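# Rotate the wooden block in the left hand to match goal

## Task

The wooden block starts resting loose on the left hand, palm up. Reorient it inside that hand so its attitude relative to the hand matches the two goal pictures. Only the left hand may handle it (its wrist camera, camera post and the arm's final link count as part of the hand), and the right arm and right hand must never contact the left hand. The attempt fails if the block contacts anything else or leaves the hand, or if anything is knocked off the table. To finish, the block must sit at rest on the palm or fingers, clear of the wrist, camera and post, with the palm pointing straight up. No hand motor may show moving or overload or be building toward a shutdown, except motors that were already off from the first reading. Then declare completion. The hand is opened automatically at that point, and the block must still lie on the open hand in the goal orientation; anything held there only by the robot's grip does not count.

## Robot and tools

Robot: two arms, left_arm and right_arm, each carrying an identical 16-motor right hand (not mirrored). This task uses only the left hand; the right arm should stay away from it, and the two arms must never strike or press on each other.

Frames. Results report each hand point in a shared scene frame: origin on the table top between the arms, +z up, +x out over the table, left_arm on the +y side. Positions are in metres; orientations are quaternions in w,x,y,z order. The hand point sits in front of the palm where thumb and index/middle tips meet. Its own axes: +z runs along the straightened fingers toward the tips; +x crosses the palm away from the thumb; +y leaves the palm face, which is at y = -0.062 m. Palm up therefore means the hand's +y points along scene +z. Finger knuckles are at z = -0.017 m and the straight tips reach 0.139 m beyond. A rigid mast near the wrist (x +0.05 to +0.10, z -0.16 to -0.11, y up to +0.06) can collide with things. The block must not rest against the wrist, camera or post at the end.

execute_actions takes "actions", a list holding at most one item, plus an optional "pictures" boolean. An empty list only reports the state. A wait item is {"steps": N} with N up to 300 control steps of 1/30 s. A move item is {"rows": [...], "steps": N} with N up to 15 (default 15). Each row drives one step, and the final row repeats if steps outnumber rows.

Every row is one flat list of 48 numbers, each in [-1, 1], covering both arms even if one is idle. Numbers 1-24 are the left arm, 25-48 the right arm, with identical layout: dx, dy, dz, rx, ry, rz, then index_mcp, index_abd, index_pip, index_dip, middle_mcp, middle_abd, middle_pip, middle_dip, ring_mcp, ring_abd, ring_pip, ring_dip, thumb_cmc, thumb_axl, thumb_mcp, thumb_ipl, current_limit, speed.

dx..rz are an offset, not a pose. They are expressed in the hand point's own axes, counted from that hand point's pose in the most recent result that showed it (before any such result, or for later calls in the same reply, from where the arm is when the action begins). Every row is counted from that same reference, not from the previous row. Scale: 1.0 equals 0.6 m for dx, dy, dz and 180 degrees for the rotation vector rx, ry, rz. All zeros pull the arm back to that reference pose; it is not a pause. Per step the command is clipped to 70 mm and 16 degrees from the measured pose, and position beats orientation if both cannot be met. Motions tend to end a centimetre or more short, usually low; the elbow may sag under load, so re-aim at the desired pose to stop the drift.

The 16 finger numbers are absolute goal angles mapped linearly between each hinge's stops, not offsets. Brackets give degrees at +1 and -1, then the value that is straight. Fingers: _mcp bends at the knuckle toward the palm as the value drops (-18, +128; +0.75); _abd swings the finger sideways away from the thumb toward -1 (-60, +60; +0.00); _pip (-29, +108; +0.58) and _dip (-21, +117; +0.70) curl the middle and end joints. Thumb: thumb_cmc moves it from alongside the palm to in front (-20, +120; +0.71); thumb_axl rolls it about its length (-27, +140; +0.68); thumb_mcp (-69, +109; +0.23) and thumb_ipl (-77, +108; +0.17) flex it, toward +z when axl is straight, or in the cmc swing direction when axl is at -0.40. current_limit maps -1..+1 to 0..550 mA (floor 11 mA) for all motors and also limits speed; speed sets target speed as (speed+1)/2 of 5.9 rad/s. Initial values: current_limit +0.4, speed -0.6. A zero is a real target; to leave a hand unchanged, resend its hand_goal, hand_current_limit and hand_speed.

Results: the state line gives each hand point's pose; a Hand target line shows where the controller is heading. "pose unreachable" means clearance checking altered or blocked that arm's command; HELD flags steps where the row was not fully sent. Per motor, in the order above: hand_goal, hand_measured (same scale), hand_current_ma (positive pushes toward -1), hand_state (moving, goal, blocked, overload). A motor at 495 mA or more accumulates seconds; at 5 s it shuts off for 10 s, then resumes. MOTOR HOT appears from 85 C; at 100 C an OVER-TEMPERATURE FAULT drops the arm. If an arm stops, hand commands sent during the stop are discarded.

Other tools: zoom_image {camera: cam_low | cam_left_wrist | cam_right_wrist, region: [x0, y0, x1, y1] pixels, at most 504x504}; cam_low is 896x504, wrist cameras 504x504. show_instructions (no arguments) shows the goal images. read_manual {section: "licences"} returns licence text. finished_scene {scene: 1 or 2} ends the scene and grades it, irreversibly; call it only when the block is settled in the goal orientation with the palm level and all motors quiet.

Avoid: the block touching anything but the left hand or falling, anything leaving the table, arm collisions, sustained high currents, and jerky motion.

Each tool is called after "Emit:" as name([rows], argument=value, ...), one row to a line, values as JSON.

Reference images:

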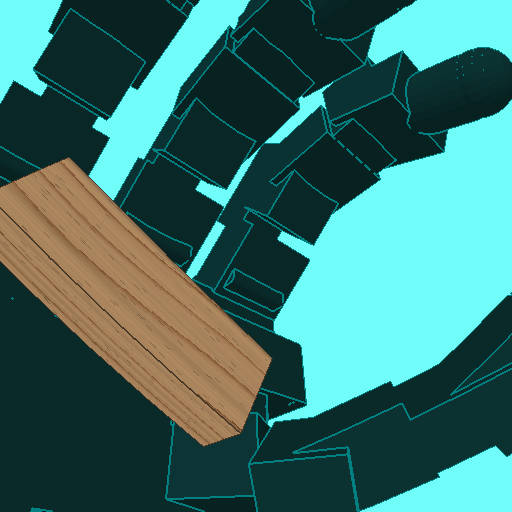

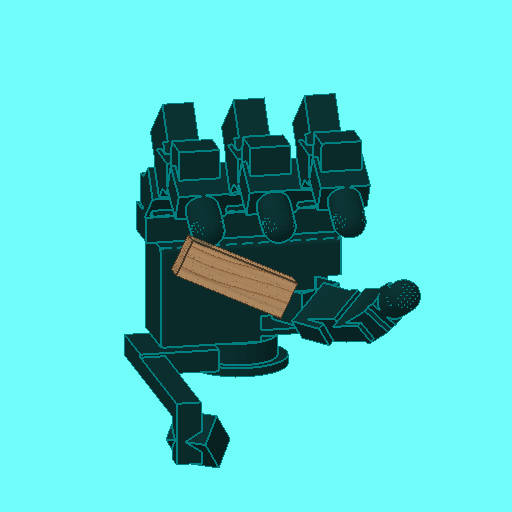

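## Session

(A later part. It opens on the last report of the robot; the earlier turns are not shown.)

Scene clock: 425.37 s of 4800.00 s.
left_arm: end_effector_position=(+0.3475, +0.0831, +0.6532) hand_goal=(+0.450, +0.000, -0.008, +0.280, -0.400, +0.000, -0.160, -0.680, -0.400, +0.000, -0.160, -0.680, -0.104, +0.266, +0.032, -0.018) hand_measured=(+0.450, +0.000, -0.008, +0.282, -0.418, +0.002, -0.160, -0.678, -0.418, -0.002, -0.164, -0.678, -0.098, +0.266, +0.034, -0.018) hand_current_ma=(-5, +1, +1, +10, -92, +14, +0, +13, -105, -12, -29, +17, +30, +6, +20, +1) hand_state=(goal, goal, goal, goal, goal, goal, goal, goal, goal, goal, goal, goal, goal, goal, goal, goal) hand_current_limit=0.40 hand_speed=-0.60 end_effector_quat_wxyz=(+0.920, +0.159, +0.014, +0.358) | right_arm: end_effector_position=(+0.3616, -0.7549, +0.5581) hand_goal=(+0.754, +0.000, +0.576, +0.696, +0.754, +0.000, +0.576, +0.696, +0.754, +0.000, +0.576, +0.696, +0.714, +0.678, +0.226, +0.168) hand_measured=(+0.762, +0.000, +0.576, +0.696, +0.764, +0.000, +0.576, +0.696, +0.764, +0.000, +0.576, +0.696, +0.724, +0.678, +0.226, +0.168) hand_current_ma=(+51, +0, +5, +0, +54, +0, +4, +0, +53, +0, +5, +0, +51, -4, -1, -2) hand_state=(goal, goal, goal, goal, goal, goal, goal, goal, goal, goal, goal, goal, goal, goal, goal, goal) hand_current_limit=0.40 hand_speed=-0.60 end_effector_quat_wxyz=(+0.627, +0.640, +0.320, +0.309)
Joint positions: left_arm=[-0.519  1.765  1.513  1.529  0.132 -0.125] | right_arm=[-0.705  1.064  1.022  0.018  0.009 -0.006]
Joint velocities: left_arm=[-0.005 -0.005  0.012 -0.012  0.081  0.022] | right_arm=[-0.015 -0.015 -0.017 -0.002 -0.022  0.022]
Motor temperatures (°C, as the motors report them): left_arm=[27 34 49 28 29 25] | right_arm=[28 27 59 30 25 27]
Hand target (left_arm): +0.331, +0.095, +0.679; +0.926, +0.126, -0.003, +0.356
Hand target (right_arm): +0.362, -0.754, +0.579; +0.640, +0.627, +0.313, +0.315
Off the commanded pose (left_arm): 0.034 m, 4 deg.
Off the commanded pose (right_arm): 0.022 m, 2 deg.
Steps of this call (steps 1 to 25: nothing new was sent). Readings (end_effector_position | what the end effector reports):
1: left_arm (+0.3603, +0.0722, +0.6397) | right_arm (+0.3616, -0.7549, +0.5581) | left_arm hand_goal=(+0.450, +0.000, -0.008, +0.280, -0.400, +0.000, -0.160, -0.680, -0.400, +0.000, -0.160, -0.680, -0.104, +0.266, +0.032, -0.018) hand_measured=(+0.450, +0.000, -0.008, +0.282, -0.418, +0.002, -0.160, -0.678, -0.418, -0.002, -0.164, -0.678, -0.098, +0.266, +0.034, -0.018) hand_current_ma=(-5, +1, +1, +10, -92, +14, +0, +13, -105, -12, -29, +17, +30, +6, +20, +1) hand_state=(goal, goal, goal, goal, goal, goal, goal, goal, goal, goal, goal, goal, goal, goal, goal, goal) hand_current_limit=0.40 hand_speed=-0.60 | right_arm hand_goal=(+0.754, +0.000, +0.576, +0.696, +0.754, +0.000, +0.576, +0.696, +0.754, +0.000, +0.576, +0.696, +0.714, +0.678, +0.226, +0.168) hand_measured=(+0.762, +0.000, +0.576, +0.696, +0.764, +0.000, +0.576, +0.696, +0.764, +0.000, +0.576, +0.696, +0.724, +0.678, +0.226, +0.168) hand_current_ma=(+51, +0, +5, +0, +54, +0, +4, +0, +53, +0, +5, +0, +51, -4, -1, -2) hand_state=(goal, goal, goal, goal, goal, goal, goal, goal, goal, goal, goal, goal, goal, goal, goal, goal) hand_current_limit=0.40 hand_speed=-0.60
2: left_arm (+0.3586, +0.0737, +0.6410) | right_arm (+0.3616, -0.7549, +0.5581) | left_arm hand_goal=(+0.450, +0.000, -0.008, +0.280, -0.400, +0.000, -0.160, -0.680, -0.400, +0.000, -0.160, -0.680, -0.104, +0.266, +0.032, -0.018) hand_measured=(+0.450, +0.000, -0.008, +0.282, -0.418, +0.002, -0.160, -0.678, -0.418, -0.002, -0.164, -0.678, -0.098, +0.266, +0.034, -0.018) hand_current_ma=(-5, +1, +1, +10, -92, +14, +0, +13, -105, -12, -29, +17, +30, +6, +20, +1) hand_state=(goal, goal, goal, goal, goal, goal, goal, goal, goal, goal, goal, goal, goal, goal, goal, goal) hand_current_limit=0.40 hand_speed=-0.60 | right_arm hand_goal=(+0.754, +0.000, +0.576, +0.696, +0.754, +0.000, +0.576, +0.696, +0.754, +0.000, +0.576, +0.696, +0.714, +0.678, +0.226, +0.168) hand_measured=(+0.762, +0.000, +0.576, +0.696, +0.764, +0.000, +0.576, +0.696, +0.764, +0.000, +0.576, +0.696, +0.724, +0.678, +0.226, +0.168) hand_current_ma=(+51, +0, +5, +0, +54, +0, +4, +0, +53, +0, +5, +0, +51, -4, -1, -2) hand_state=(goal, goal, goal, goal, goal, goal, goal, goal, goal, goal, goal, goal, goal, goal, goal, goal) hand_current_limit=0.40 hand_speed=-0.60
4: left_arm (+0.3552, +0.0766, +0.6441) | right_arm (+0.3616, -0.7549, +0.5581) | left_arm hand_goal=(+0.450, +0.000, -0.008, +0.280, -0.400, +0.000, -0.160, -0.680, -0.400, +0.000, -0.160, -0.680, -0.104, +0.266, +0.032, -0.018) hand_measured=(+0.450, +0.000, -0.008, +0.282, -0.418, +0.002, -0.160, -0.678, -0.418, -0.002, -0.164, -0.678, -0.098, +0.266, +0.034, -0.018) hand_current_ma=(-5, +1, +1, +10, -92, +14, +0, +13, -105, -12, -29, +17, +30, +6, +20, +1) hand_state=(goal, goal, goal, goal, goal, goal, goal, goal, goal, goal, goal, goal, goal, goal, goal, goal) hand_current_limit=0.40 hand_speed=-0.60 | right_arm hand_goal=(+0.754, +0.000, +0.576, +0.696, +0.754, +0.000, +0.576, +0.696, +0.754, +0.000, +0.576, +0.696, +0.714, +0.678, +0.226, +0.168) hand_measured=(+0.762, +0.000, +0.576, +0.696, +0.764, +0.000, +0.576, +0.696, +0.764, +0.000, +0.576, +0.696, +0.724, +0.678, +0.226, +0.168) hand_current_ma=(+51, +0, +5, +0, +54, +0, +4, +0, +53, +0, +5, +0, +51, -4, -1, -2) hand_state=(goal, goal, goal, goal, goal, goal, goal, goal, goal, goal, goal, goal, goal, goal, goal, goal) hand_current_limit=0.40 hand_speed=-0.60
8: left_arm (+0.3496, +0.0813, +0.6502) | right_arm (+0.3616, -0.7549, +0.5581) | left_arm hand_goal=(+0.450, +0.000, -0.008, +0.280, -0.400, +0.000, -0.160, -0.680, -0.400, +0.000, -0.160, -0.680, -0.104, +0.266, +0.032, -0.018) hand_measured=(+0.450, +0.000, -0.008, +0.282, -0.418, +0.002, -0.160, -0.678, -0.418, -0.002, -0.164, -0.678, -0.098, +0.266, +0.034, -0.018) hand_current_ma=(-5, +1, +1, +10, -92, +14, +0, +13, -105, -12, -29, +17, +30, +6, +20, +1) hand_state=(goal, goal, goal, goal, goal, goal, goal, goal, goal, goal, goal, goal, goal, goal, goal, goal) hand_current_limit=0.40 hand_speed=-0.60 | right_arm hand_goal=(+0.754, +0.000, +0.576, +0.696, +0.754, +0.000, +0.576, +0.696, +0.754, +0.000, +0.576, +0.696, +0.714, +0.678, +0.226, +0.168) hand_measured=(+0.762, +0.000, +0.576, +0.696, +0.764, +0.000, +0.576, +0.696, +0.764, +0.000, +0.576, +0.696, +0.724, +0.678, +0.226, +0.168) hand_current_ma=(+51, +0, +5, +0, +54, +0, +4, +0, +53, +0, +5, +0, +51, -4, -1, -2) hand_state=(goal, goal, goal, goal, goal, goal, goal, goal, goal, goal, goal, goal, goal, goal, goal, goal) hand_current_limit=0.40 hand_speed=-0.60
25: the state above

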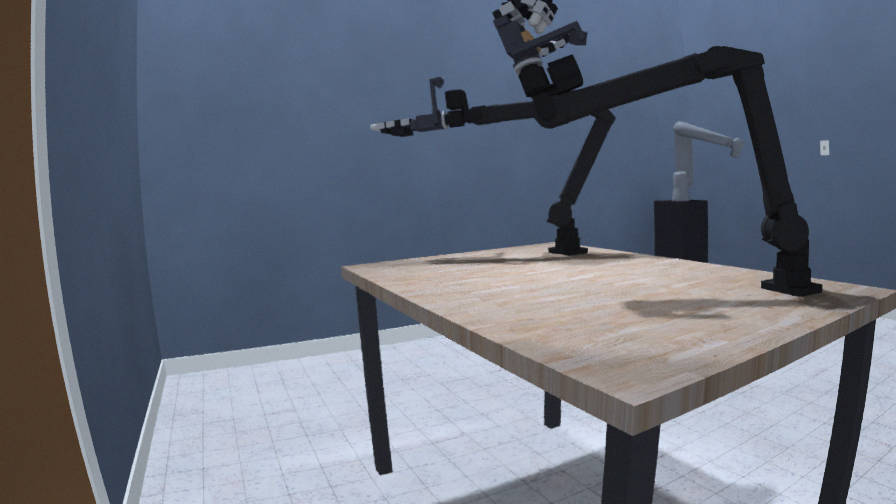

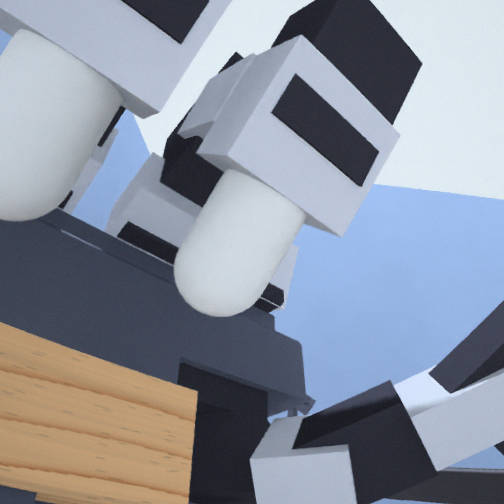

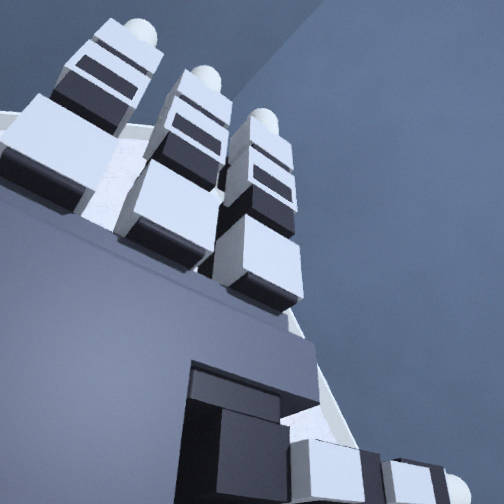

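Emit:
execute_actions(actions=[])

Scene clock: 437.80 s of 4800.00 s.
left_arm: end_effector_position=(+0.3475, +0.0832, +0.6532) hand_goal=(+0.450, +0.000, -0.008, +0.280, -0.400, +0.000, -0.160, -0.680, -0.400, +0.000, -0.160, -0.680, -0.104, +0.266, +0.032, -0.018) hand_measured=(+0.450, +0.000, -0.008, +0.282, -0.418, +0.002, -0.160, -0.678, -0.418, -0.002, -0.164, -0.678, -0.098, +0.266, +0.034, -0.018) hand_current_ma=(-5, +1, +1, +10, -92, +14, +0, +13, -105, -12, -29, +17, +30, +6, +20, +1) hand_state=(goal, goal, goal, goal, goal, goal, goal, goal, goal, goal, goal, goal, goal, goal, goal, goal) hand_current_limit=0.40 hand_speed=-0.60 end_effector_quat_wxyz=(+0.920, +0.159, +0.014, +0.358) | right_arm: end_effector_position=(+0.3616, -0.7549, +0.5581) hand_goal=(+0.754, +0.000, +0.576, +0.696, +0.754, +0.000, +0.576, +0.696, +0.754, +0.000, +0.576, +0.696, +0.714, +0.678, +0.226, +0.168) hand_measured=(+0.762, +0.000, +0.576, +0.696, +0.764, +0.000, +0.576, +0.696, +0.764, +0.000, +0.576, +0.696, +0.724, +0.678, +0.226, +0.168) hand_current_ma=(+51, +0, +5, +0, +54, +0, +4, +0, +53, +0, +5, +0, +51, -4, -1, -2) hand_state=(goal, goal, goal, goal, goal, goal, goal, goal, goal, goal, goal, goal, goal, goal, goal, goal) hand_current_limit=0.40 hand_speed=-0.60 end_effector_quat_wxyz=(+0.627, +0.640, +0.320, +0.309)
Joint positions: left_arm=[-0.519  1.765  1.513  1.529  0.132 -0.125] | right_arm=[-0.705  1.064  1.022  0.018  0.009 -0.006]
Joint velocities: left_arm=[-0.015 -0.005  0.007 -0.007  0.051 -0.022] | right_arm=[ 0.005 -0.005 -0.022 -0.007  0.022 -0.022]
Motor temperatures (°C, as the motors report them): left_arm=[27 35 50 28 29 25] | right_arm=[28 27 60 30 25 27]
Hand target (left_arm): +0.331, +0.095, +0.679; +0.926, +0.126, -0.003, +0.356
Hand target (right_arm): +0.362, -0.754, +0.579; +0.640, +0.627, +0.313, +0.315
Off the commanded pose (left_arm): 0.034 m, 4 deg.
Off the commanded pose (right_arm): 0.022 m, 2 deg.
Steps of this call (steps 1 to 373: nothing new was sent). Readings (end_effector_position | what the end effector reports):
1: left_arm (+0.3475, +0.0831, +0.6532) | right_arm (+0.3616, -0.7549, +0.5581) | left_arm hand_goal=(+0.450, +0.000, -0.008, +0.280, -0.400, +0.000, -0.160, -0.680, -0.400, +0.000, -0.160, -0.680, -0.104, +0.266, +0.032, -0.018) hand_measured=(+0.450, +0.000, -0.008, +0.282, -0.418, +0.002, -0.160, -0.678, -0.418, -0.002, -0.164, -0.678, -0.098, +0.266, +0.034, -0.018) hand_current_ma=(-5, +1, +1, +10, -92, +14, +0, +13, -105, -12, -29, +17, +30, +6, +20, +1) hand_state=(goal, goal, goal, goal, goal, goal, goal, goal, goal, goal, goal, goal, goal, goal, goal, goal) hand_current_limit=0.40 hand_speed=-0.60 | right_arm hand_goal=(+0.754, +0.000, +0.576, +0.696, +0.754, +0.000, +0.576, +0.696, +0.754, +0.000, +0.576, +0.696, +0.714, +0.678, +0.226, +0.168) hand_measured=(+0.762, +0.000, +0.576, +0.696, +0.764, +0.000, +0.576, +0.696, +0.764, +0.000, +0.576, +0.696, +0.724, +0.678, +0.226, +0.168) hand_current_ma=(+51, +0, +5, +0, +54, +0, +4, +0, +53, +0, +5, +0, +51, -4, -1, -2) hand_state=(goal, goal, goal, goal, goal, goal, goal, goal, goal, goal, goal, goal, goal, goal, goal, goal) hand_current_limit=0.40 hand_speed=-0.60
2: left_arm (+0.3475, +0.0832, +0.6532) | right_arm (+0.3616, -0.7549, +0.5581) | left_arm hand_goal=(+0.450, +0.000, -0.008, +0.280, -0.400, +0.000, -0.160, -0.680, -0.400, +0.000, -0.160, -0.680, -0.104, +0.266, +0.032, -0.018) hand_measured=(+0.450, +0.000, -0.008, +0.282, -0.418, +0.002, -0.160, -0.678, -0.418, -0.002, -0.164, -0.678, -0.098, +0.266, +0.034, -0.018) hand_current_ma=(-5, +1, +1, +10, -92, +14, +0, +13, -105, -12, -29, +17, +30, +6, +20, +1) hand_state=(goal, goal, goal, goal, goal, goal, goal, goal, goal, goal, goal, goal, goal, goal, goal, goal) hand_current_limit=0.40 hand_speed=-0.60 | right_arm hand_goal=(+0.754, +0.000, +0.576, +0.696, +0.754, +0.000, +0.576, +0.696, +0.754, +0.000, +0.576, +0.696, +0.714, +0.678, +0.226, +0.168) hand_measured=(+0.762, +0.000, +0.576, +0.696, +0.764, +0.000, +0.576, +0.696, +0.764, +0.000, +0.576, +0.696, +0.724, +0.678, +0.226, +0.168) hand_current_ma=(+51, +0, +5, +0, +54, +0, +4, +0, +53, +0, +5, +0, +51, -4, -1, -2) hand_state=(goal, goal, goal, goal, goal, goal, goal, goal, goal, goal, goal, goal, goal, goal, goal, goal) hand_current_limit=0.40 hand_speed=-0.60
4: left_arm (+0.3475, +0.0832, +0.6532) | right_arm (+0.3616, -0.7549, +0.5581) | left_arm hand_goal=(+0.450, +0.000, -0.008, +0.280, -0.400, +0.000, -0.160, -0.680, -0.400, +0.000, -0.160, -0.680, -0.104, +0.266, +0.032, -0.018) hand_measured=(+0.450, +0.000, -0.008, +0.282, -0.418, +0.002, -0.160, -0.678, -0.418, -0.002, -0.164, -0.678, -0.098, +0.266, +0.034, -0.018) hand_current_ma=(-5, +1, +1, +10, -92, +14, +0, +13, -105, -12, -29, +17, +30, +6, +20, +1) hand_state=(goal, goal, goal, goal, goal, goal, goal, goal, goal, goal, goal, goal, goal, goal, goal, goal) hand_current_limit=0.40 hand_speed=-0.60 | right_arm hand_goal=(+0.754, +0.000, +0.576, +0.696, +0.754, +0.000, +0.576, +0.696, +0.754, +0.000, +0.576, +0.696, +0.714, +0.678, +0.226, +0.168) hand_measured=(+0.762, +0.000, +0.576, +0.696, +0.764, +0.000, +0.576, +0.696, +0.764, +0.000, +0.576, +0.696, +0.724, +0.678, +0.226, +0.168) hand_current_ma=(+51, +0, +5, +0, +54, +0, +4, +0, +53, +0, +5, +0, +51, -4, -1, -2) hand_state=(goal, goal, goal, goal, goal, goal, goal, goal, goal, goal, goal, goal, goal, goal, goal, goal) hand_current_limit=0.40 hand_speed=-0.60
8: left_arm (+0.3475, +0.0832, +0.6532) | right_arm (+0.3616, -0.7549, +0.5581) | left_arm hand_goal=(+0.450, +0.000, -0.008, +0.280, -0.400, +0.000, -0.160, -0.680, -0.400, +0.000, -0.160, -0.680, -0.104, +0.266, +0.032, -0.018) hand_measured=(+0.450, +0.000, -0.008, +0.282, -0.418, +0.002, -0.160, -0.678, -0.418, -0.002, -0.164, -0.678, -0.098, +0.266, +0.034, -0.018) hand_current_ma=(-5, +1, +1, +10, -92, +14, +0, +13, -105, -12, -29, +17, +30, +6, +20, +1) hand_state=(goal, goal, goal, goal, goal, goal, goal, goal, goal, goal, goal, goal, goal, goal, goal, goal) hand_current_limit=0.40 hand_speed=-0.60 | right_arm hand_goal=(+0.754, +0.000, +0.576, +0.696, +0.754, +0.000, +0.576, +0.696, +0.754, +0.000, +0.576, +0.696, +0.714, +0.678, +0.226, +0.168) hand_measured=(+0.762, +0.000, +0.576, +0.696, +0.764, +0.000, +0.576, +0.696, +0.764, +0.000, +0.576, +0.696, +0.724, +0.678, +0.226, +0.168) hand_current_ma=(+51, +0, +5, +0, +54, +0, +4, +0, +53, +0, +5, +0, +51, -4, -1, -2) hand_state=(goal, goal, goal, goal, goal, goal, goal, goal, goal, goal, goal, goal, goal, goal, goal, goal) hand_current_limit=0.40 hand_speed=-0.60
373: the state above

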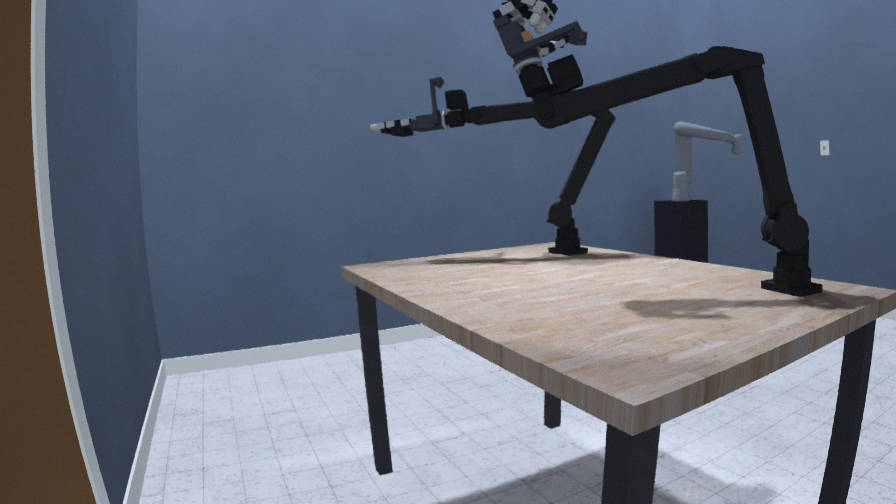

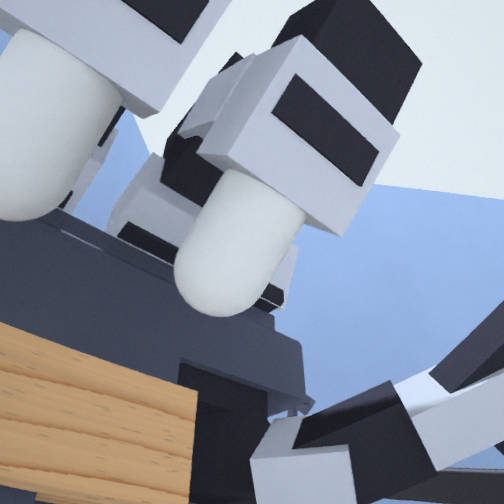

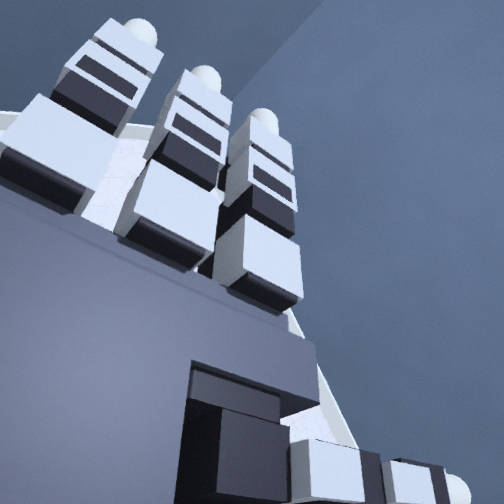

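Emit:
execute_actions([
  {"rows": [
[-0.001,-0.006,-0.004,0.013,0,-0.001, 0.45,0,-0.008,0.28, -0.40,0,-0.16,-0.681, -0.40,0,-0.16,-0.681, -0.104,0.266,0.032,-0.018, 0.4,-0.6, 0,0.036,0,-0.013,0,0, 0.754,0,0.576,0.696, 0.754,0,0.576,0.696, 0.754,0,0.576,0.696, 0.714,0.678,0.226,0.168, 0.4,-0.6],
[-0.002,-0.012,-0.009,0.027,0,-0.002, 0.45,0,-0.008,0.28, -0.40,0,-0.16,-0.681, -0.40,0,-0.16,-0.681, -0.104,0.266,0.032,-0.018, 0.4,-0.6, 0,0.036,0,-0.013,0,0, 0.754,0,0.576,0.696, 0.754,0,0.576,0.696, 0.754,0,0.576,0.696, 0.714,0.678,0.226,0.168, 0.4,-0.6],
[-0.003,-0.018,-0.013,0.04,0,-0.003, 0.45,0,-0.008,0.28, -0.40,0,-0.16,-0.681, -0.40,0,-0.16,-0.681, -0.104,0.266,0.032,-0.018, 0.4,-0.6, 0,0.036,0,-0.013,0,0, 0.754,0,0.576,0.696, 0.754,0,0.576,0.696, 0.754,0,0.576,0.696, 0.714,0.678,0.226,0.168, 0.4,-0.6],
[-0.004,-0.024,-0.017,0.053,0,-0.004, 0.45,0,-0.008,0.28, -0.40,0,-0.16,-0.681, -0.40,0,-0.16,-0.681, -0.104,0.266,0.032,-0.018, 0.4,-0.6, 0,0.036,0,-0.013,0,0, 0.754,0,0.576,0.696, 0.754,0,0.576,0.696, 0.754,0,0.576,0.696, 0.714,0.678,0.226,0.168, 0.4,-0.6],
[-0.004,-0.03,-0.022,0.067,0,-0.005, 0.45,0,-0.008,0.28, -0.40,0,-0.16,-0.681, -0.40,0,-0.16,-0.681, -0.104,0.266,0.032,-0.018, 0.4,-0.6, 0,0.036,0,-0.013,0,0, 0.754,0,0.576,0.696, 0.754,0,0.576,0.696, 0.754,0,0.576,0.696, 0.714,0.678,0.226,0.168, 0.4,-0.6],
[-0.005,-0.036,-0.026,0.08,0,-0.006, 0.45,0,-0.008,0.28, -0.40,0,-0.16,-0.681, -0.40,0,-0.16,-0.681, -0.104,0.266,0.032,-0.018, 0.4,-0.6, 0,0.036,0,-0.013,0,0, 0.754,0,0.576,0.696, 0.754,0,0.576,0.696, 0.754,0,0.576,0.696, 0.714,0.678,0.226,0.168, 0.4,-0.6],
[-0.006,-0.042,-0.03,0.093,0,-0.007, 0.45,0,-0.008,0.28, -0.40,0,-0.16,-0.681, -0.40,0,-0.16,-0.681, -0.104,0.266,0.032,-0.018, 0.4,-0.6, 0,0.036,0,-0.013,0,0, 0.754,0,0.576,0.696, 0.754,0,0.576,0.696, 0.754,0,0.576,0.696, 0.714,0.678,0.226,0.168, 0.4,-0.6],
[-0.007,-0.048,-0.035,0.107,0,-0.008, 0.45,0,-0.008,0.28, -0.40,0,-0.16,-0.681, -0.40,0,-0.16,-0.681, -0.104,0.266,0.032,-0.018, 0.4,-0.6, 0,0.036,0,-0.013,0,0, 0.754,0,0.576,0.696, 0.754,0,0.576,0.696, 0.754,0,0.576,0.696, 0.714,0.678,0.226,0.168, 0.4,-0.6],
[-0.008,-0.054,-0.039,0.12,0,-0.009, 0.45,0,-0.008,0.28, -0.40,0,-0.16,-0.681, -0.40,0,-0.16,-0.681, -0.104,0.266,0.032,-0.018, 0.4,-0.6, 0,0.036,0,-0.013,0,0, 0.754,0,0.576,0.696, 0.754,0,0.576,0.696, 0.754,0,0.576,0.696, 0.714,0.678,0.226,0.168, 0.4,-0.6],
[-0.009,-0.06,-0.043,0.133,0,-0.01, 0.45,0,-0.008,0.28, -0.40,0,-0.16,-0.681, -0.40,0,-0.16,-0.681, -0.104,0.266,0.032,-0.018, 0.4,-0.6, 0,0.036,0,-0.013,0,0, 0.754,0,0.576,0.696, 0.754,0,0.576,0.696, 0.754,0,0.576,0.696, 0.714,0.678,0.226,0.168, 0.4,-0.6],
[-0.01,-0.066,-0.048,0.147,0,-0.011, 0.45,0,-0.008,0.28, -0.40,0,-0.16,-0.681, -0.40,0,-0.16,-0.681, -0.104,0.266,0.032,-0.018, 0.4,-0.6, 0,0.036,0,-0.013,0,0, 0.754,0,0.576,0.696, 0.754,0,0.576,0.696, 0.754,0,0.576,0.696, 0.714,0.678,0.226,0.168, 0.4,-0.6],
[-0.01,-0.072,-0.052,0.16,0,-0.012, 0.45,0,-0.008,0.28, -0.40,0,-0.16,-0.681, -0.40,0,-0.16,-0.681, -0.104,0.266,0.032,-0.018, 0.4,-0.6, 0,0.036,0,-0.013,0,0, 0.754,0,0.576,0.696, 0.754,0,0.576,0.696, 0.754,0,0.576,0.696, 0.714,0.678,0.226,0.168, 0.4,-0.6],
[-0.011,-0.078,-0.056,0.173,0,-0.013, 0.45,0,-0.008,0.28, -0.40,0,-0.16,-0.681, -0.40,0,-0.16,-0.681, -0.104,0.266,0.032,-0.018, 0.4,-0.6, 0,0.036,0,-0.013,0,0, 0.754,0,0.576,0.696, 0.754,0,0.576,0.696, 0.754,0,0.576,0.696, 0.714,0.678,0.226,0.168, 0.4,-0.6],
[-0.012,-0.084,-0.061,0.187,0,-0.014, 0.45,0,-0.008,0.28, -0.40,0,-0.16,-0.681, -0.40,0,-0.16,-0.681, -0.104,0.266,0.032,-0.018, 0.4,-0.6, 0,0.036,0,-0.013,0,0, 0.754,0,0.576,0.696, 0.754,0,0.576,0.696, 0.754,0,0.576,0.696, 0.714,0.678,0.226,0.168, 0.4,-0.6],
[-0.013,-0.09,-0.065,0.2,0,-0.015, 0.45,0,-0.008,0.28, -0.40,0,-0.16,-0.681, -0.40,0,-0.16,-0.681, -0.104,0.266,0.032,-0.018, 0.4,-0.6, 0,0.036,0,-0.013,0,0, 0.754,0,0.576,0.696, 0.754,0,0.576,0.696, 0.754,0,0.576,0.696, 0.714,0.678,0.226,0.168, 0.4,-0.6]
], "steps": 15},
])

Scene clock: 498.30 s of 4800.00 s.
left_arm: end_effector_position=(+0.3755, +0.0424, +0.5801) hand_goal=(+0.450, +0.000, -0.008, +0.280, -0.400, +0.000, -0.160, -0.680, -0.400, +0.000, -0.160, -0.680, -0.104, +0.266, +0.032, -0.018) hand_measured=(+0.452, +0.000, -0.008, +0.282, -0.418, +0.002, -0.160, -0.678, -0.416, -0.002, -0.164, -0.678, -0.098, +0.266, +0.034, -0.018) hand_current_ma=(+22, +1, +1, +10, -88, +14, +0, +13, -85, -12, -29, +14, +30, +6, +20, +1) hand_state=(goal, goal, goal, goal, goal, goal, goal, goal, goal, goal, goal, goal, goal, goal, goal, goal) hand_current_limit=0.40 hand_speed=-0.60 end_effector_quat_wxyz=(+0.848, +0.416, +0.119, +0.305) | right_arm: end_effector_position=(+0.3616, -0.7549, +0.5581) hand_goal=(+0.754, +0.000, +0.576, +0.696, +0.754, +0.000, +0.576, +0.696, +0.754, +0.000, +0.576, +0.696, +0.714, +0.678, +0.226, +0.168) hand_measured=(+0.762, +0.000, +0.576, +0.696, +0.764, +0.000, +0.576, +0.696, +0.764, +0.000, +0.576, +0.696, +0.724, +0.678, +0.226, +0.168) hand_current_ma=(+51, +0, +5, +0, +54, +0, +4, +0, +53, +0, +5, +0, +51, -4, -1, -2) hand_state=(goal, goal, goal, goal, goal, goal, goal, goal, goal, goal, goal, goal, goal, goal, goal, goal) hand_current_limit=0.40 hand_speed=-0.60 end_effector_quat_wxyz=(+0.627, +0.640, +0.320, +0.309)
Joint positions: left_arm=[-0.518  1.559  1.153  1.098  0.206 -0.1  ] | right_arm=[-0.705  1.064  1.022  0.018  0.009 -0.006]
Joint velocities: left_arm=[ 0.024 -0.611 -0.476 -1.311  0.095  0.183] | right_arm=[-0.015 -0.005 -0.032 -0.007 -0.022  0.081]
Motor temperatures (°C, as the motors report them): left_arm=[27 37 53 28 29 25] | right_arm=[28 27 62 30 25 27]
Hand target (left_arm): +0.370, +0.052, +0.596; +0.836, +0.432, +0.122, +0.316
Hand target (right_arm): +0.362, -0.754, +0.579; +0.640, +0.627, +0.313, +0.315
Off the commanded pose (left_arm): 0.022 m, 3 deg.
Off the commanded pose (right_arm): 0.022 m, 2 deg.
Steps of this call (steps 1 to 1800: nothing new was sent; steps 1801 to 1815: all 15 steps of this action). Readings (end_effector_position | what the end effector reports):
1801: left_arm (+0.3482, +0.0825, +0.6519) | right_arm (+0.3616, -0.7549, +0.5581) | left_arm hand_goal=(+0.450, +0.000, -0.008, +0.280, -0.400, +0.000, -0.160, -0.680, -0.400, +0.000, -0.160, -0.680, -0.104, +0.266, +0.032, -0.018) hand_measured=(+0.450, +0.000, -0.008, +0.282, -0.418, +0.002, -0.160, -0.678, -0.418, -0.002, -0.164, -0.678, -0.098, +0.266, +0.034, -0.018) hand_current_ma=(-5, +1, +1, +10, -92, +14, +0, +13, -105, -12, -29, +17, +30, +6, +20, +1) hand_state=(goal, goal, goal, goal, goal, goal, goal, goal, goal, goal, goal, goal, goal, goal, goal, goal) hand_current_limit=0.40 hand_speed=-0.60 | right_arm hand_goal=(+0.754, +0.000, +0.576, +0.696, +0.754, +0.000, +0.576, +0.696, +0.754, +0.000, +0.576, +0.696, +0.714, +0.678, +0.226, +0.168) hand_measured=(+0.762, +0.000, +0.576, +0.696, +0.764, +0.000, +0.576, +0.696, +0.764, +0.000, +0.576, +0.696, +0.724, +0.678, +0.226, +0.168) hand_current_ma=(+51, +0, +5, +0, +54, +0, +4, +0, +53, +0, +5, +0, +51, -4, -1, -2) hand_state=(goal, goal, goal, goal, goal, goal, goal, goal, goal, goal, goal, goal, goal, goal, goal, goal) hand_current_limit=0.40 hand_speed=-0.60
1802: left_arm (+0.3492, +0.0811, +0.6493) | right_arm (+0.3616, -0.7549, +0.5581) | left_arm hand_goal=(+0.450, +0.000, -0.008, +0.280, -0.400, +0.000, -0.160, -0.680, -0.400, +0.000, -0.160, -0.680, -0.104, +0.266, +0.032, -0.018) hand_measured=(+0.450, +0.000, -0.008, +0.282, -0.418, +0.002, -0.160, -0.678, -0.418, -0.002, -0.164, -0.678, -0.098, +0.266, +0.034, -0.018) hand_current_ma=(-5, +1, +1, +10, -92, +14, +0, +13, -101, -12, -29, +17, +30, +6, +20, +1) hand_state=(goal, goal, goal, goal, goal, goal, goal, goal, goal, goal, goal, goal, goal, goal, goal, goal) hand_current_limit=0.40 hand_speed=-0.60 | right_arm hand_goal=(+0.754, +0.000, +0.576, +0.696, +0.754, +0.000, +0.576, +0.696, +0.754, +0.000, +0.576, +0.696, +0.714, +0.678, +0.226, +0.168) hand_measured=(+0.762, +0.000, +0.576, +0.696, +0.764, +0.000, +0.576, +0.696, +0.764, +0.000, +0.576, +0.696, +0.724, +0.678, +0.226, +0.168) hand_current_ma=(+51, +0, +5, +0, +54, +0, +4, +0, +53, +0, +5, +0, +51, -4, -1, -2) hand_state=(goal, goal, goal, goal, goal, goal, goal, goal, goal, goal, goal, goal, goal, goal, goal, goal) hand_current_limit=0.40 hand_speed=-0.60
1804: left_arm (+0.3525, +0.0760, +0.6393) | right_arm (+0.3616, -0.7549, +0.5581) | left_arm hand_goal=(+0.450, +0.000, -0.008, +0.280, -0.400, +0.000, -0.160, -0.680, -0.400, +0.000, -0.160, -0.680, -0.104, +0.266, +0.032, -0.018) hand_measured=(+0.448, +0.000, -0.008, +0.282, -0.418, +0.002, -0.160, -0.678, -0.418, -0.002, -0.164, -0.678, -0.098, +0.266, +0.034, -0.018) hand_current_ma=(-7, +1, +1, +10, -92, +14, +0, +13, -101, -12, -29, +17, +30, +6, +20, +1) hand_state=(goal, goal, goal, goal, goal, goal, goal, goal, goal, goal, goal, goal, goal, goal, goal, goal) hand_current_limit=0.40 hand_speed=-0.60 | right_arm hand_goal=(+0.754, +0.000, +0.576, +0.696, +0.754, +0.000, +0.576, +0.696, +0.754, +0.000, +0.576, +0.696, +0.714, +0.678, +0.226, +0.168) hand_measured=(+0.762, +0.000, +0.576, +0.696, +0.764, +0.000, +0.576, +0.696, +0.764, +0.000, +0.576, +0.696, +0.724, +0.678, +0.226, +0.168) hand_current_ma=(+51, +0, +5, +0, +54, +0, +4, +0, +53, +0, +5, +0, +51, -4, -1, -2) hand_state=(goal, goal, goal, goal, goal, goal, goal, goal, goal, goal, goal, goal, goal, goal, goal, goal) hand_current_limit=0.40 hand_speed=-0.60
1808: left_arm (+0.3637, +0.0613, +0.6122) | right_arm (+0.3616, -0.7549, +0.5581) | left_arm hand_goal=(+0.450, +0.000, -0.008, +0.280, -0.400, +0.000, -0.160, -0.680, -0.400, +0.000, -0.160, -0.680, -0.104, +0.266, +0.032, -0.018) hand_measured=(+0.450, +0.000, -0.008, +0.282, -0.418, +0.002, -0.160, -0.678, -0.418, -0.002, -0.164, -0.678, -0.098, +0.266, +0.034, -0.018) hand_current_ma=(+0, +1, +1, +10, -92, +14, +0, +13, -101, -12, -29, +16, +30, +6, +20, +1) hand_state=(goal, goal, goal, goal, goal, goal, goal, goal, goal, goal, goal, goal, goal, goal, goal, goal) hand_current_limit=0.40 hand_speed=-0.60 | right_arm hand_goal=(+0.754, +0.000, +0.576, +0.696, +0.754, +0.000, +0.576, +0.696, +0.754, +0.000, +0.576, +0.696, +0.714, +0.678, +0.226, +0.168) hand_measured=(+0.762, +0.000, +0.576, +0.696, +0.764, +0.000, +0.576, +0.696, +0.764, +0.000, +0.576, +0.696, +0.724, +0.678, +0.226, +0.168) hand_current_ma=(+51, +0, +5, +0, +54, +0, +4, +0, +53, +0, +5, +0, +51, -4, -1, -2) hand_state=(goal, goal, goal, goal, goal, goal, goal, goal, goal, goal, goal, goal, goal, goal, goal, goal) hand_current_limit=0.40 hand_speed=-0.60
1815: the state above

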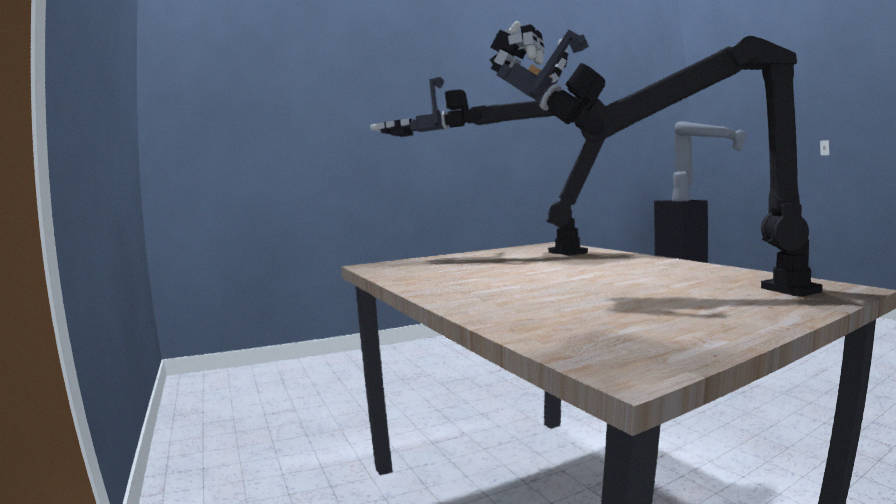

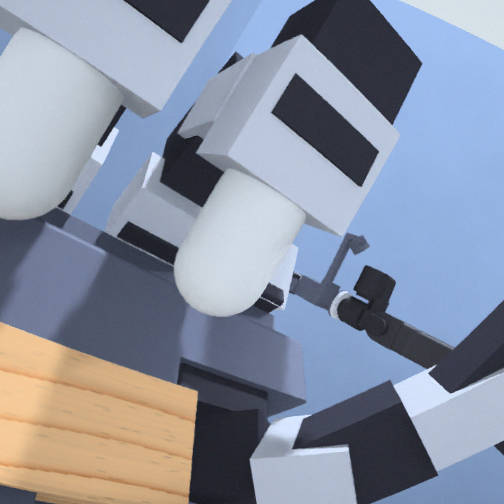

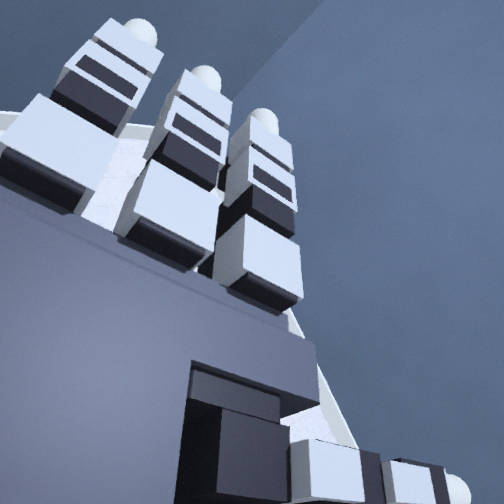

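Emit:
execute_actions([
  {"rows": [
[0,-0.02,0,0.03,0,-0.003, 0.45,0,-0.008,0.28, -0.40,0,-0.16,-0.681, -0.40,0,-0.16,-0.681, -0.104,0.266,0.032,-0.018, 0.4,-0.6, 0,0.036,0,-0.013,0,0, 0.754,0,0.576,0.696, 0.754,0,0.576,0.696, 0.754,0,0.576,0.696, 0.714,0.678,0.226,0.168, 0.4,-0.6],
[0,-0.02,0,0.03,0,-0.003, 0.45,0,-0.008,0.28, -0.40,0,-0.16,-0.681, -0.40,0,-0.16,-0.681, -0.104,0.266,0.032,-0.018, 0.4,-0.6, 0,0.036,0,-0.013,0,0, 0.754,0,0.576,0.696, 0.754,0,0.576,0.696, 0.754,0,0.576,0.696, 0.714,0.678,0.226,0.168, 0.4,-0.6],
[-0.001,-0.04,-0.003,0.06,0,-0.006, 0.45,0,-0.008,0.28, -0.40,0,-0.16,-0.681, -0.40,0,-0.16,-0.681, -0.104,0.266,0.032,-0.018, 0.4,-0.6, 0,0.036,0,-0.013,0,0, 0.754,0,0.576,0.696, 0.754,0,0.576,0.696, 0.754,0,0.576,0.696, 0.714,0.678,0.226,0.168, 0.4,-0.6],
[-0.001,-0.04,-0.003,0.06,0,-0.006, 0.45,0,-0.008,0.28, -0.40,0,-0.16,-0.681, -0.40,0,-0.16,-0.681, -0.104,0.266,0.032,-0.018, 0.4,-0.6, 0,0.036,0,-0.013,0,0, 0.754,0,0.576,0.696, 0.754,0,0.576,0.696, 0.754,0,0.576,0.696, 0.714,0.678,0.226,0.168, 0.4,-0.6],
[-0.002,-0.06,-0.005,0.09,0,-0.009, 0.45,0,-0.008,0.28, -0.40,0,-0.16,-0.681, -0.40,0,-0.16,-0.681, -0.104,0.266,0.032,-0.018, 0.4,-0.6, 0,0.036,0,-0.013,0,0, 0.754,0,0.576,0.696, 0.754,0,0.576,0.696, 0.754,0,0.576,0.696, 0.714,0.678,0.226,0.168, 0.4,-0.6],
[-0.002,-0.06,-0.005,0.09,0,-0.009, 0.45,0,-0.008,0.28, -0.40,0,-0.16,-0.681, -0.40,0,-0.16,-0.681, -0.104,0.266,0.032,-0.018, 0.4,-0.6, 0,0.036,0,-0.013,0,0, 0.754,0,0.576,0.696, 0.754,0,0.576,0.696, 0.754,0,0.576,0.696, 0.714,0.678,0.226,0.168, 0.4,-0.6],
[-0.003,-0.08,-0.007,0.12,0,-0.012, 0.45,0,-0.008,0.28, -0.40,0,-0.16,-0.681, -0.40,0,-0.16,-0.681, -0.104,0.266,0.032,-0.018, 0.4,-0.6, 0,0.036,0,-0.013,0,0, 0.754,0,0.576,0.696, 0.754,0,0.576,0.696, 0.754,0,0.576,0.696, 0.714,0.678,0.226,0.168, 0.4,-0.6],
[-0.003,-0.08,-0.007,0.12,0,-0.012, 0.45,0,-0.008,0.28, -0.40,0,-0.16,-0.681, -0.40,0,-0.16,-0.681, -0.104,0.266,0.032,-0.018, 0.4,-0.6, 0,0.036,0,-0.013,0,0, 0.754,0,0.576,0.696, 0.754,0,0.576,0.696, 0.754,0,0.576,0.696, 0.714,0.678,0.226,0.168, 0.4,-0.6],
[-0.004,-0.1,-0.008,0.155,0,-0.015, 0.45,0,-0.008,0.28, -0.40,0,-0.16,-0.681, -0.40,0,-0.16,-0.681, -0.104,0.266,0.032,-0.018, 0.4,-0.6, 0,0.036,0,-0.013,0,0, 0.754,0,0.576,0.696, 0.754,0,0.576,0.696, 0.754,0,0.576,0.696, 0.714,0.678,0.226,0.168, 0.4,-0.6],
[-0.004,-0.1,-0.008,0.155,0,-0.015, 0.45,0,-0.008,0.28, -0.40,0,-0.16,-0.681, -0.40,0,-0.16,-0.681, -0.104,0.266,0.032,-0.018, 0.4,-0.6, 0,0.036,0,-0.013,0,0, 0.754,0,0.576,0.696, 0.754,0,0.576,0.696, 0.754,0,0.576,0.696, 0.714,0.678,0.226,0.168, 0.4,-0.6],
[-0.005,-0.12,-0.01,0.19,0,-0.017, 0.45,0,-0.008,0.28, -0.40,0,-0.16,-0.681, -0.40,0,-0.16,-0.681, -0.104,0.266,0.032,-0.018, 0.4,-0.6, 0,0.036,0,-0.013,0,0, 0.754,0,0.576,0.696, 0.754,0,0.576,0.696, 0.754,0,0.576,0.696, 0.714,0.678,0.226,0.168, 0.4,-0.6]
], "steps": 15},
])

Scene clock: 529.63 s of 4800.00 s.
left_arm: end_effector_position=(+0.4059, +0.0029, +0.4857) hand_goal=(+0.450, +0.000, -0.008, +0.280, -0.400, +0.000, -0.160, -0.680, -0.400, +0.000, -0.160, -0.680, -0.104, +0.266, +0.032, -0.018) hand_measured=(+0.462, +0.000, -0.008, +0.282, -0.404, +0.002, -0.160, -0.678, -0.402, -0.002, -0.164, -0.678, -0.098, +0.266, +0.034, -0.018) hand_current_ma=(+61, +1, +1, +10, -12, +13, -1, +12, -12, -12, -29, +12, +30, +6, +8, +1) hand_state=(goal, goal, goal, goal, goal, goal, goal, goal, goal, goal, goal, goal, goal, goal, goal, goal) hand_current_limit=0.40 hand_speed=-0.60 end_effector_quat_wxyz=(+0.689, +0.653, +0.225, +0.217) | right_arm: end_effector_position=(+0.3616, -0.7549, +0.5581) hand_goal=(+0.754, +0.000, +0.576, +0.696, +0.754, +0.000, +0.576, +0.696, +0.754, +0.000, +0.576, +0.696, +0.714, +0.678, +0.226, +0.168) hand_measured=(+0.762, +0.000, +0.576, +0.696, +0.764, +0.000, +0.576, +0.696, +0.764, +0.000, +0.576, +0.696, +0.724, +0.678, +0.226, +0.168) hand_current_ma=(+51, +0, +5, +0, +54, +0, +4, +0, +53, +0, +5, +0, +51, -4, -1, -2) hand_state=(goal, goal, goal, goal, goal, goal, goal, goal, goal, goal, goal, goal, goal, goal, goal, goal) hand_current_limit=0.40 hand_speed=-0.60 end_effector_quat_wxyz=(+0.627, +0.640, +0.320, +0.309)
Joint positions: left_arm=[-0.516  1.391  1.055  0.382  0.254 -0.039] | right_arm=[-0.705  1.064  1.022  0.018  0.009 -0.006]
Joint velocities: left_arm=[-0.005 -0.259 -0.007 -0.491  0.037  0.11 ] | right_arm=[-0.005 -0.005 -0.012  0.002  0.007  0.022]
Motor temperatures (°C, as the motors report them): left_arm=[27 36 50 28 29 25] | right_arm=[28 27 63 30 25 27]
Hand target (left_arm): +0.399, +0.011, +0.519; +0.696, +0.645, +0.211, +0.235
Hand target (right_arm): +0.362, -0.754, +0.579; +0.640, +0.627, +0.313, +0.315
Off the commanded pose (left_arm): 0.036 m, 3 deg.
Off the commanded pose (right_arm): 0.022 m, 2 deg.
Steps of this call (steps 1 to 925: nothing new was sent; steps 926 to 940: all 15 steps of this action). Readings (end_effector_position | what the end effector reports):
926: left_arm (+0.3680, +0.0474, +0.5900) | right_arm (+0.3616, -0.7549, +0.5581) | left_arm hand_goal=(+0.450, +0.000, -0.008, +0.280, -0.400, +0.000, -0.160, -0.680, -0.400, +0.000, -0.160, -0.680, -0.104, +0.266, +0.032, -0.018) hand_measured=(+0.456, +0.000, -0.008, +0.282, -0.416, +0.002, -0.160, -0.678, -0.414, -0.002, -0.164, -0.678, -0.098, +0.266, +0.034, -0.018) hand_current_ma=(+27, +1, +1, +10, -83, +14, -1, +13, -79, -12, -29, +14, +30, +6, +20, +1) hand_state=(goal, goal, goal, goal, goal, goal, goal, goal, goal, goal, goal, goal, goal, goal, goal, goal) hand_current_limit=0.40 hand_speed=-0.60 | right_arm hand_goal=(+0.754, +0.000, +0.576, +0.696, +0.754, +0.000, +0.576, +0.696, +0.754, +0.000, +0.576, +0.696, +0.714, +0.678, +0.226, +0.168) hand_measured=(+0.762, +0.000, +0.576, +0.696, +0.764, +0.000, +0.576, +0.696, +0.764, +0.000, +0.576, +0.696, +0.724, +0.678, +0.226, +0.168) hand_current_ma=(+51, +0, +5, +0, +54, +0, +4, +0, +53, +0, +5, +0, +51, -4, -1, -2) hand_state=(goal, goal, goal, goal, goal, goal, goal, goal, goal, goal, goal, goal, goal, goal, goal, goal) hand_current_limit=0.40 hand_speed=-0.60
927: left_arm (+0.3684, +0.0468, +0.5888) | right_arm (+0.3616, -0.7549, +0.5581) | left_arm hand_goal=(+0.450, +0.000, -0.008, +0.280, -0.400, +0.000, -0.160, -0.680, -0.400, +0.000, -0.160, -0.680, -0.104, +0.266, +0.032, -0.018) hand_measured=(+0.456, +0.000, -0.008, +0.282, -0.416, +0.002, -0.160, -0.678, -0.414, -0.002, -0.164, -0.678, -0.098, +0.266, +0.034, -0.018) hand_current_ma=(+27, +1, +1, +10, -83, +14, -1, +13, -79, -12, -29, +14, +30, +6, +20, +1) hand_state=(goal, goal, goal, goal, goal, goal, goal, goal, goal, goal, goal, goal, goal, goal, goal, goal) hand_current_limit=0.40 hand_speed=-0.60 | right_arm hand_goal=(+0.754, +0.000, +0.576, +0.696, +0.754, +0.000, +0.576, +0.696, +0.754, +0.000, +0.576, +0.696, +0.714, +0.678, +0.226, +0.168) hand_measured=(+0.762, +0.000, +0.576, +0.696, +0.764, +0.000, +0.576, +0.696, +0.764, +0.000, +0.576, +0.696, +0.724, +0.678, +0.226, +0.168) hand_current_ma=(+51, +0, +5, +0, +54, +0, +4, +0, +53, +0, +5, +0, +51, -4, -1, -2) hand_state=(goal, goal, goal, goal, goal, goal, goal, goal, goal, goal, goal, goal, goal, goal, goal, goal) hand_current_limit=0.40 hand_speed=-0.60
929: left_arm (+0.3741, +0.0402, +0.5777) | right_arm (+0.3616, -0.7549, +0.5581) | left_arm hand_goal=(+0.450, +0.000, -0.008, +0.280, -0.400, +0.000, -0.160, -0.680, -0.400, +0.000, -0.160, -0.680, -0.104, +0.266, +0.032, -0.018) hand_measured=(+0.454, +0.000, -0.008, +0.282, -0.416, +0.002, -0.160, -0.678, -0.414, -0.002, -0.164, -0.678, -0.098, +0.266, +0.034, -0.018) hand_current_ma=(+19, +1, +1, +10, -75, +14, -1, +13, -69, -12, -29, +14, +30, +6, +20, +1) hand_state=(moving, goal, goal, goal, moving, goal, goal, goal, moving, goal, goal, goal, goal, goal, goal, goal) hand_current_limit=0.40 hand_speed=-0.60 | right_arm hand_goal=(+0.754, +0.000, +0.576, +0.696, +0.754, +0.000, +0.576, +0.696, +0.754, +0.000, +0.576, +0.696, +0.714, +0.678, +0.226, +0.168) hand_measured=(+0.762, +0.000, +0.576, +0.696, +0.764, +0.000, +0.576, +0.696, +0.764, +0.000, +0.576, +0.696, +0.724, +0.678, +0.226, +0.168) hand_current_ma=(+51, +0, +5, +0, +54, +0, +4, +0, +53, +0, +5, +0, +51, -4, -1, -2) hand_state=(goal, goal, goal, goal, goal, goal, goal, goal, goal, goal, goal, goal, goal, goal, goal, goal) hand_current_limit=0.40 hand_speed=-0.60
933: left_arm (+0.3915, +0.0212, +0.5348) | right_arm (+0.3616, -0.7549, +0.5581) | left_arm hand_goal=(+0.450, +0.000, -0.008, +0.280, -0.400, +0.000, -0.160, -0.680, -0.400, +0.000, -0.160, -0.680, -0.104, +0.266, +0.032, -0.018) hand_measured=(+0.454, +0.000, -0.008, +0.282, -0.412, +0.002, -0.160, -0.678, -0.410, -0.002, -0.164, -0.678, -0.098, +0.266, +0.034, -0.018) hand_current_ma=(+30, +1, +1, +10, -56, +14, -1, +13, -50, -12, -29, +13, +30, +6, +20, +1) hand_state=(goal, goal, goal, goal, goal, goal, goal, goal, moving, goal, goal, goal, goal, goal, goal, goal) hand_current_limit=0.40 hand_speed=-0.60 | right_arm hand_goal=(+0.754, +0.000, +0.576, +0.696, +0.754, +0.000, +0.576, +0.696, +0.754, +0.000, +0.576, +0.696, +0.714, +0.678, +0.226, +0.168) hand_measured=(+0.762, +0.000, +0.576, +0.696, +0.764, +0.000, +0.576, +0.696, +0.764, +0.000, +0.576, +0.696, +0.724, +0.678, +0.226, +0.168) hand_current_ma=(+51, +0, +5, +0, +54, +0, +4, +0, +53, +0, +5, +0, +51, -4, -1, -2) hand_state=(goal, goal, goal, goal, goal, goal, goal, goal, goal, goal, goal, goal, goal, goal, goal, goal) hand_current_limit=0.40 hand_speed=-0.60
940: the state above

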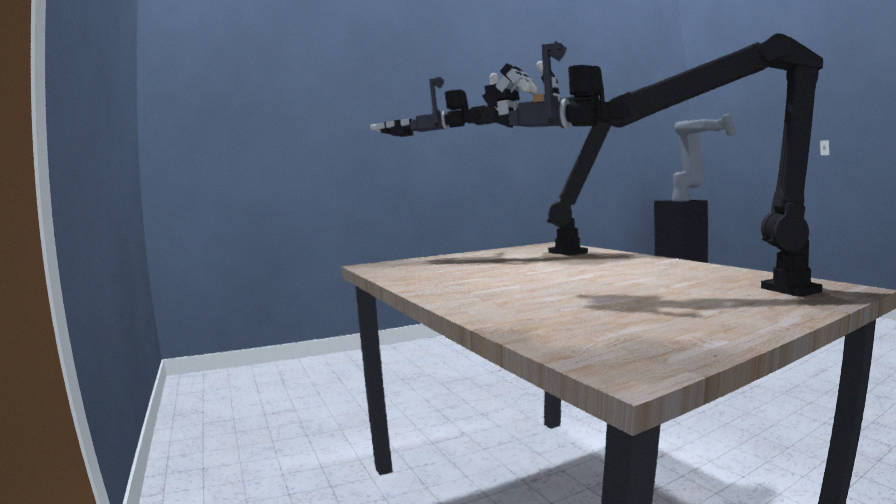

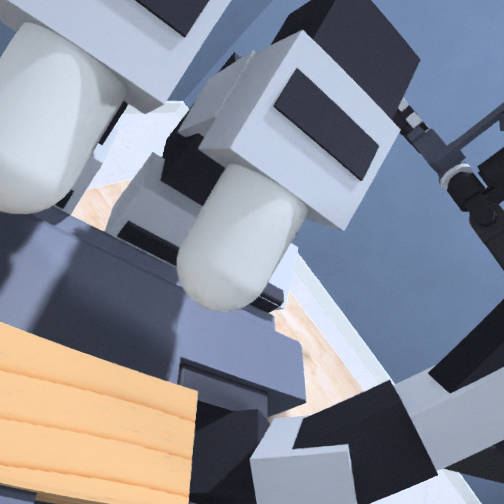

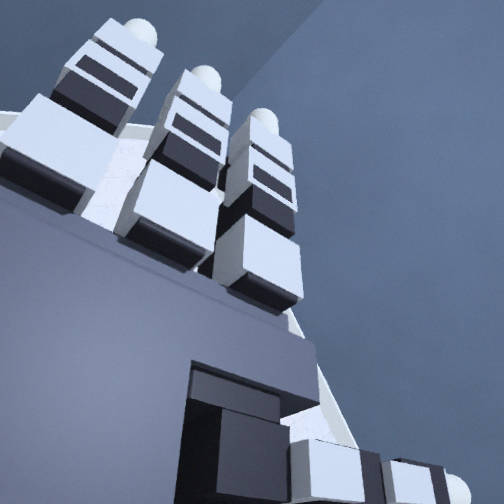

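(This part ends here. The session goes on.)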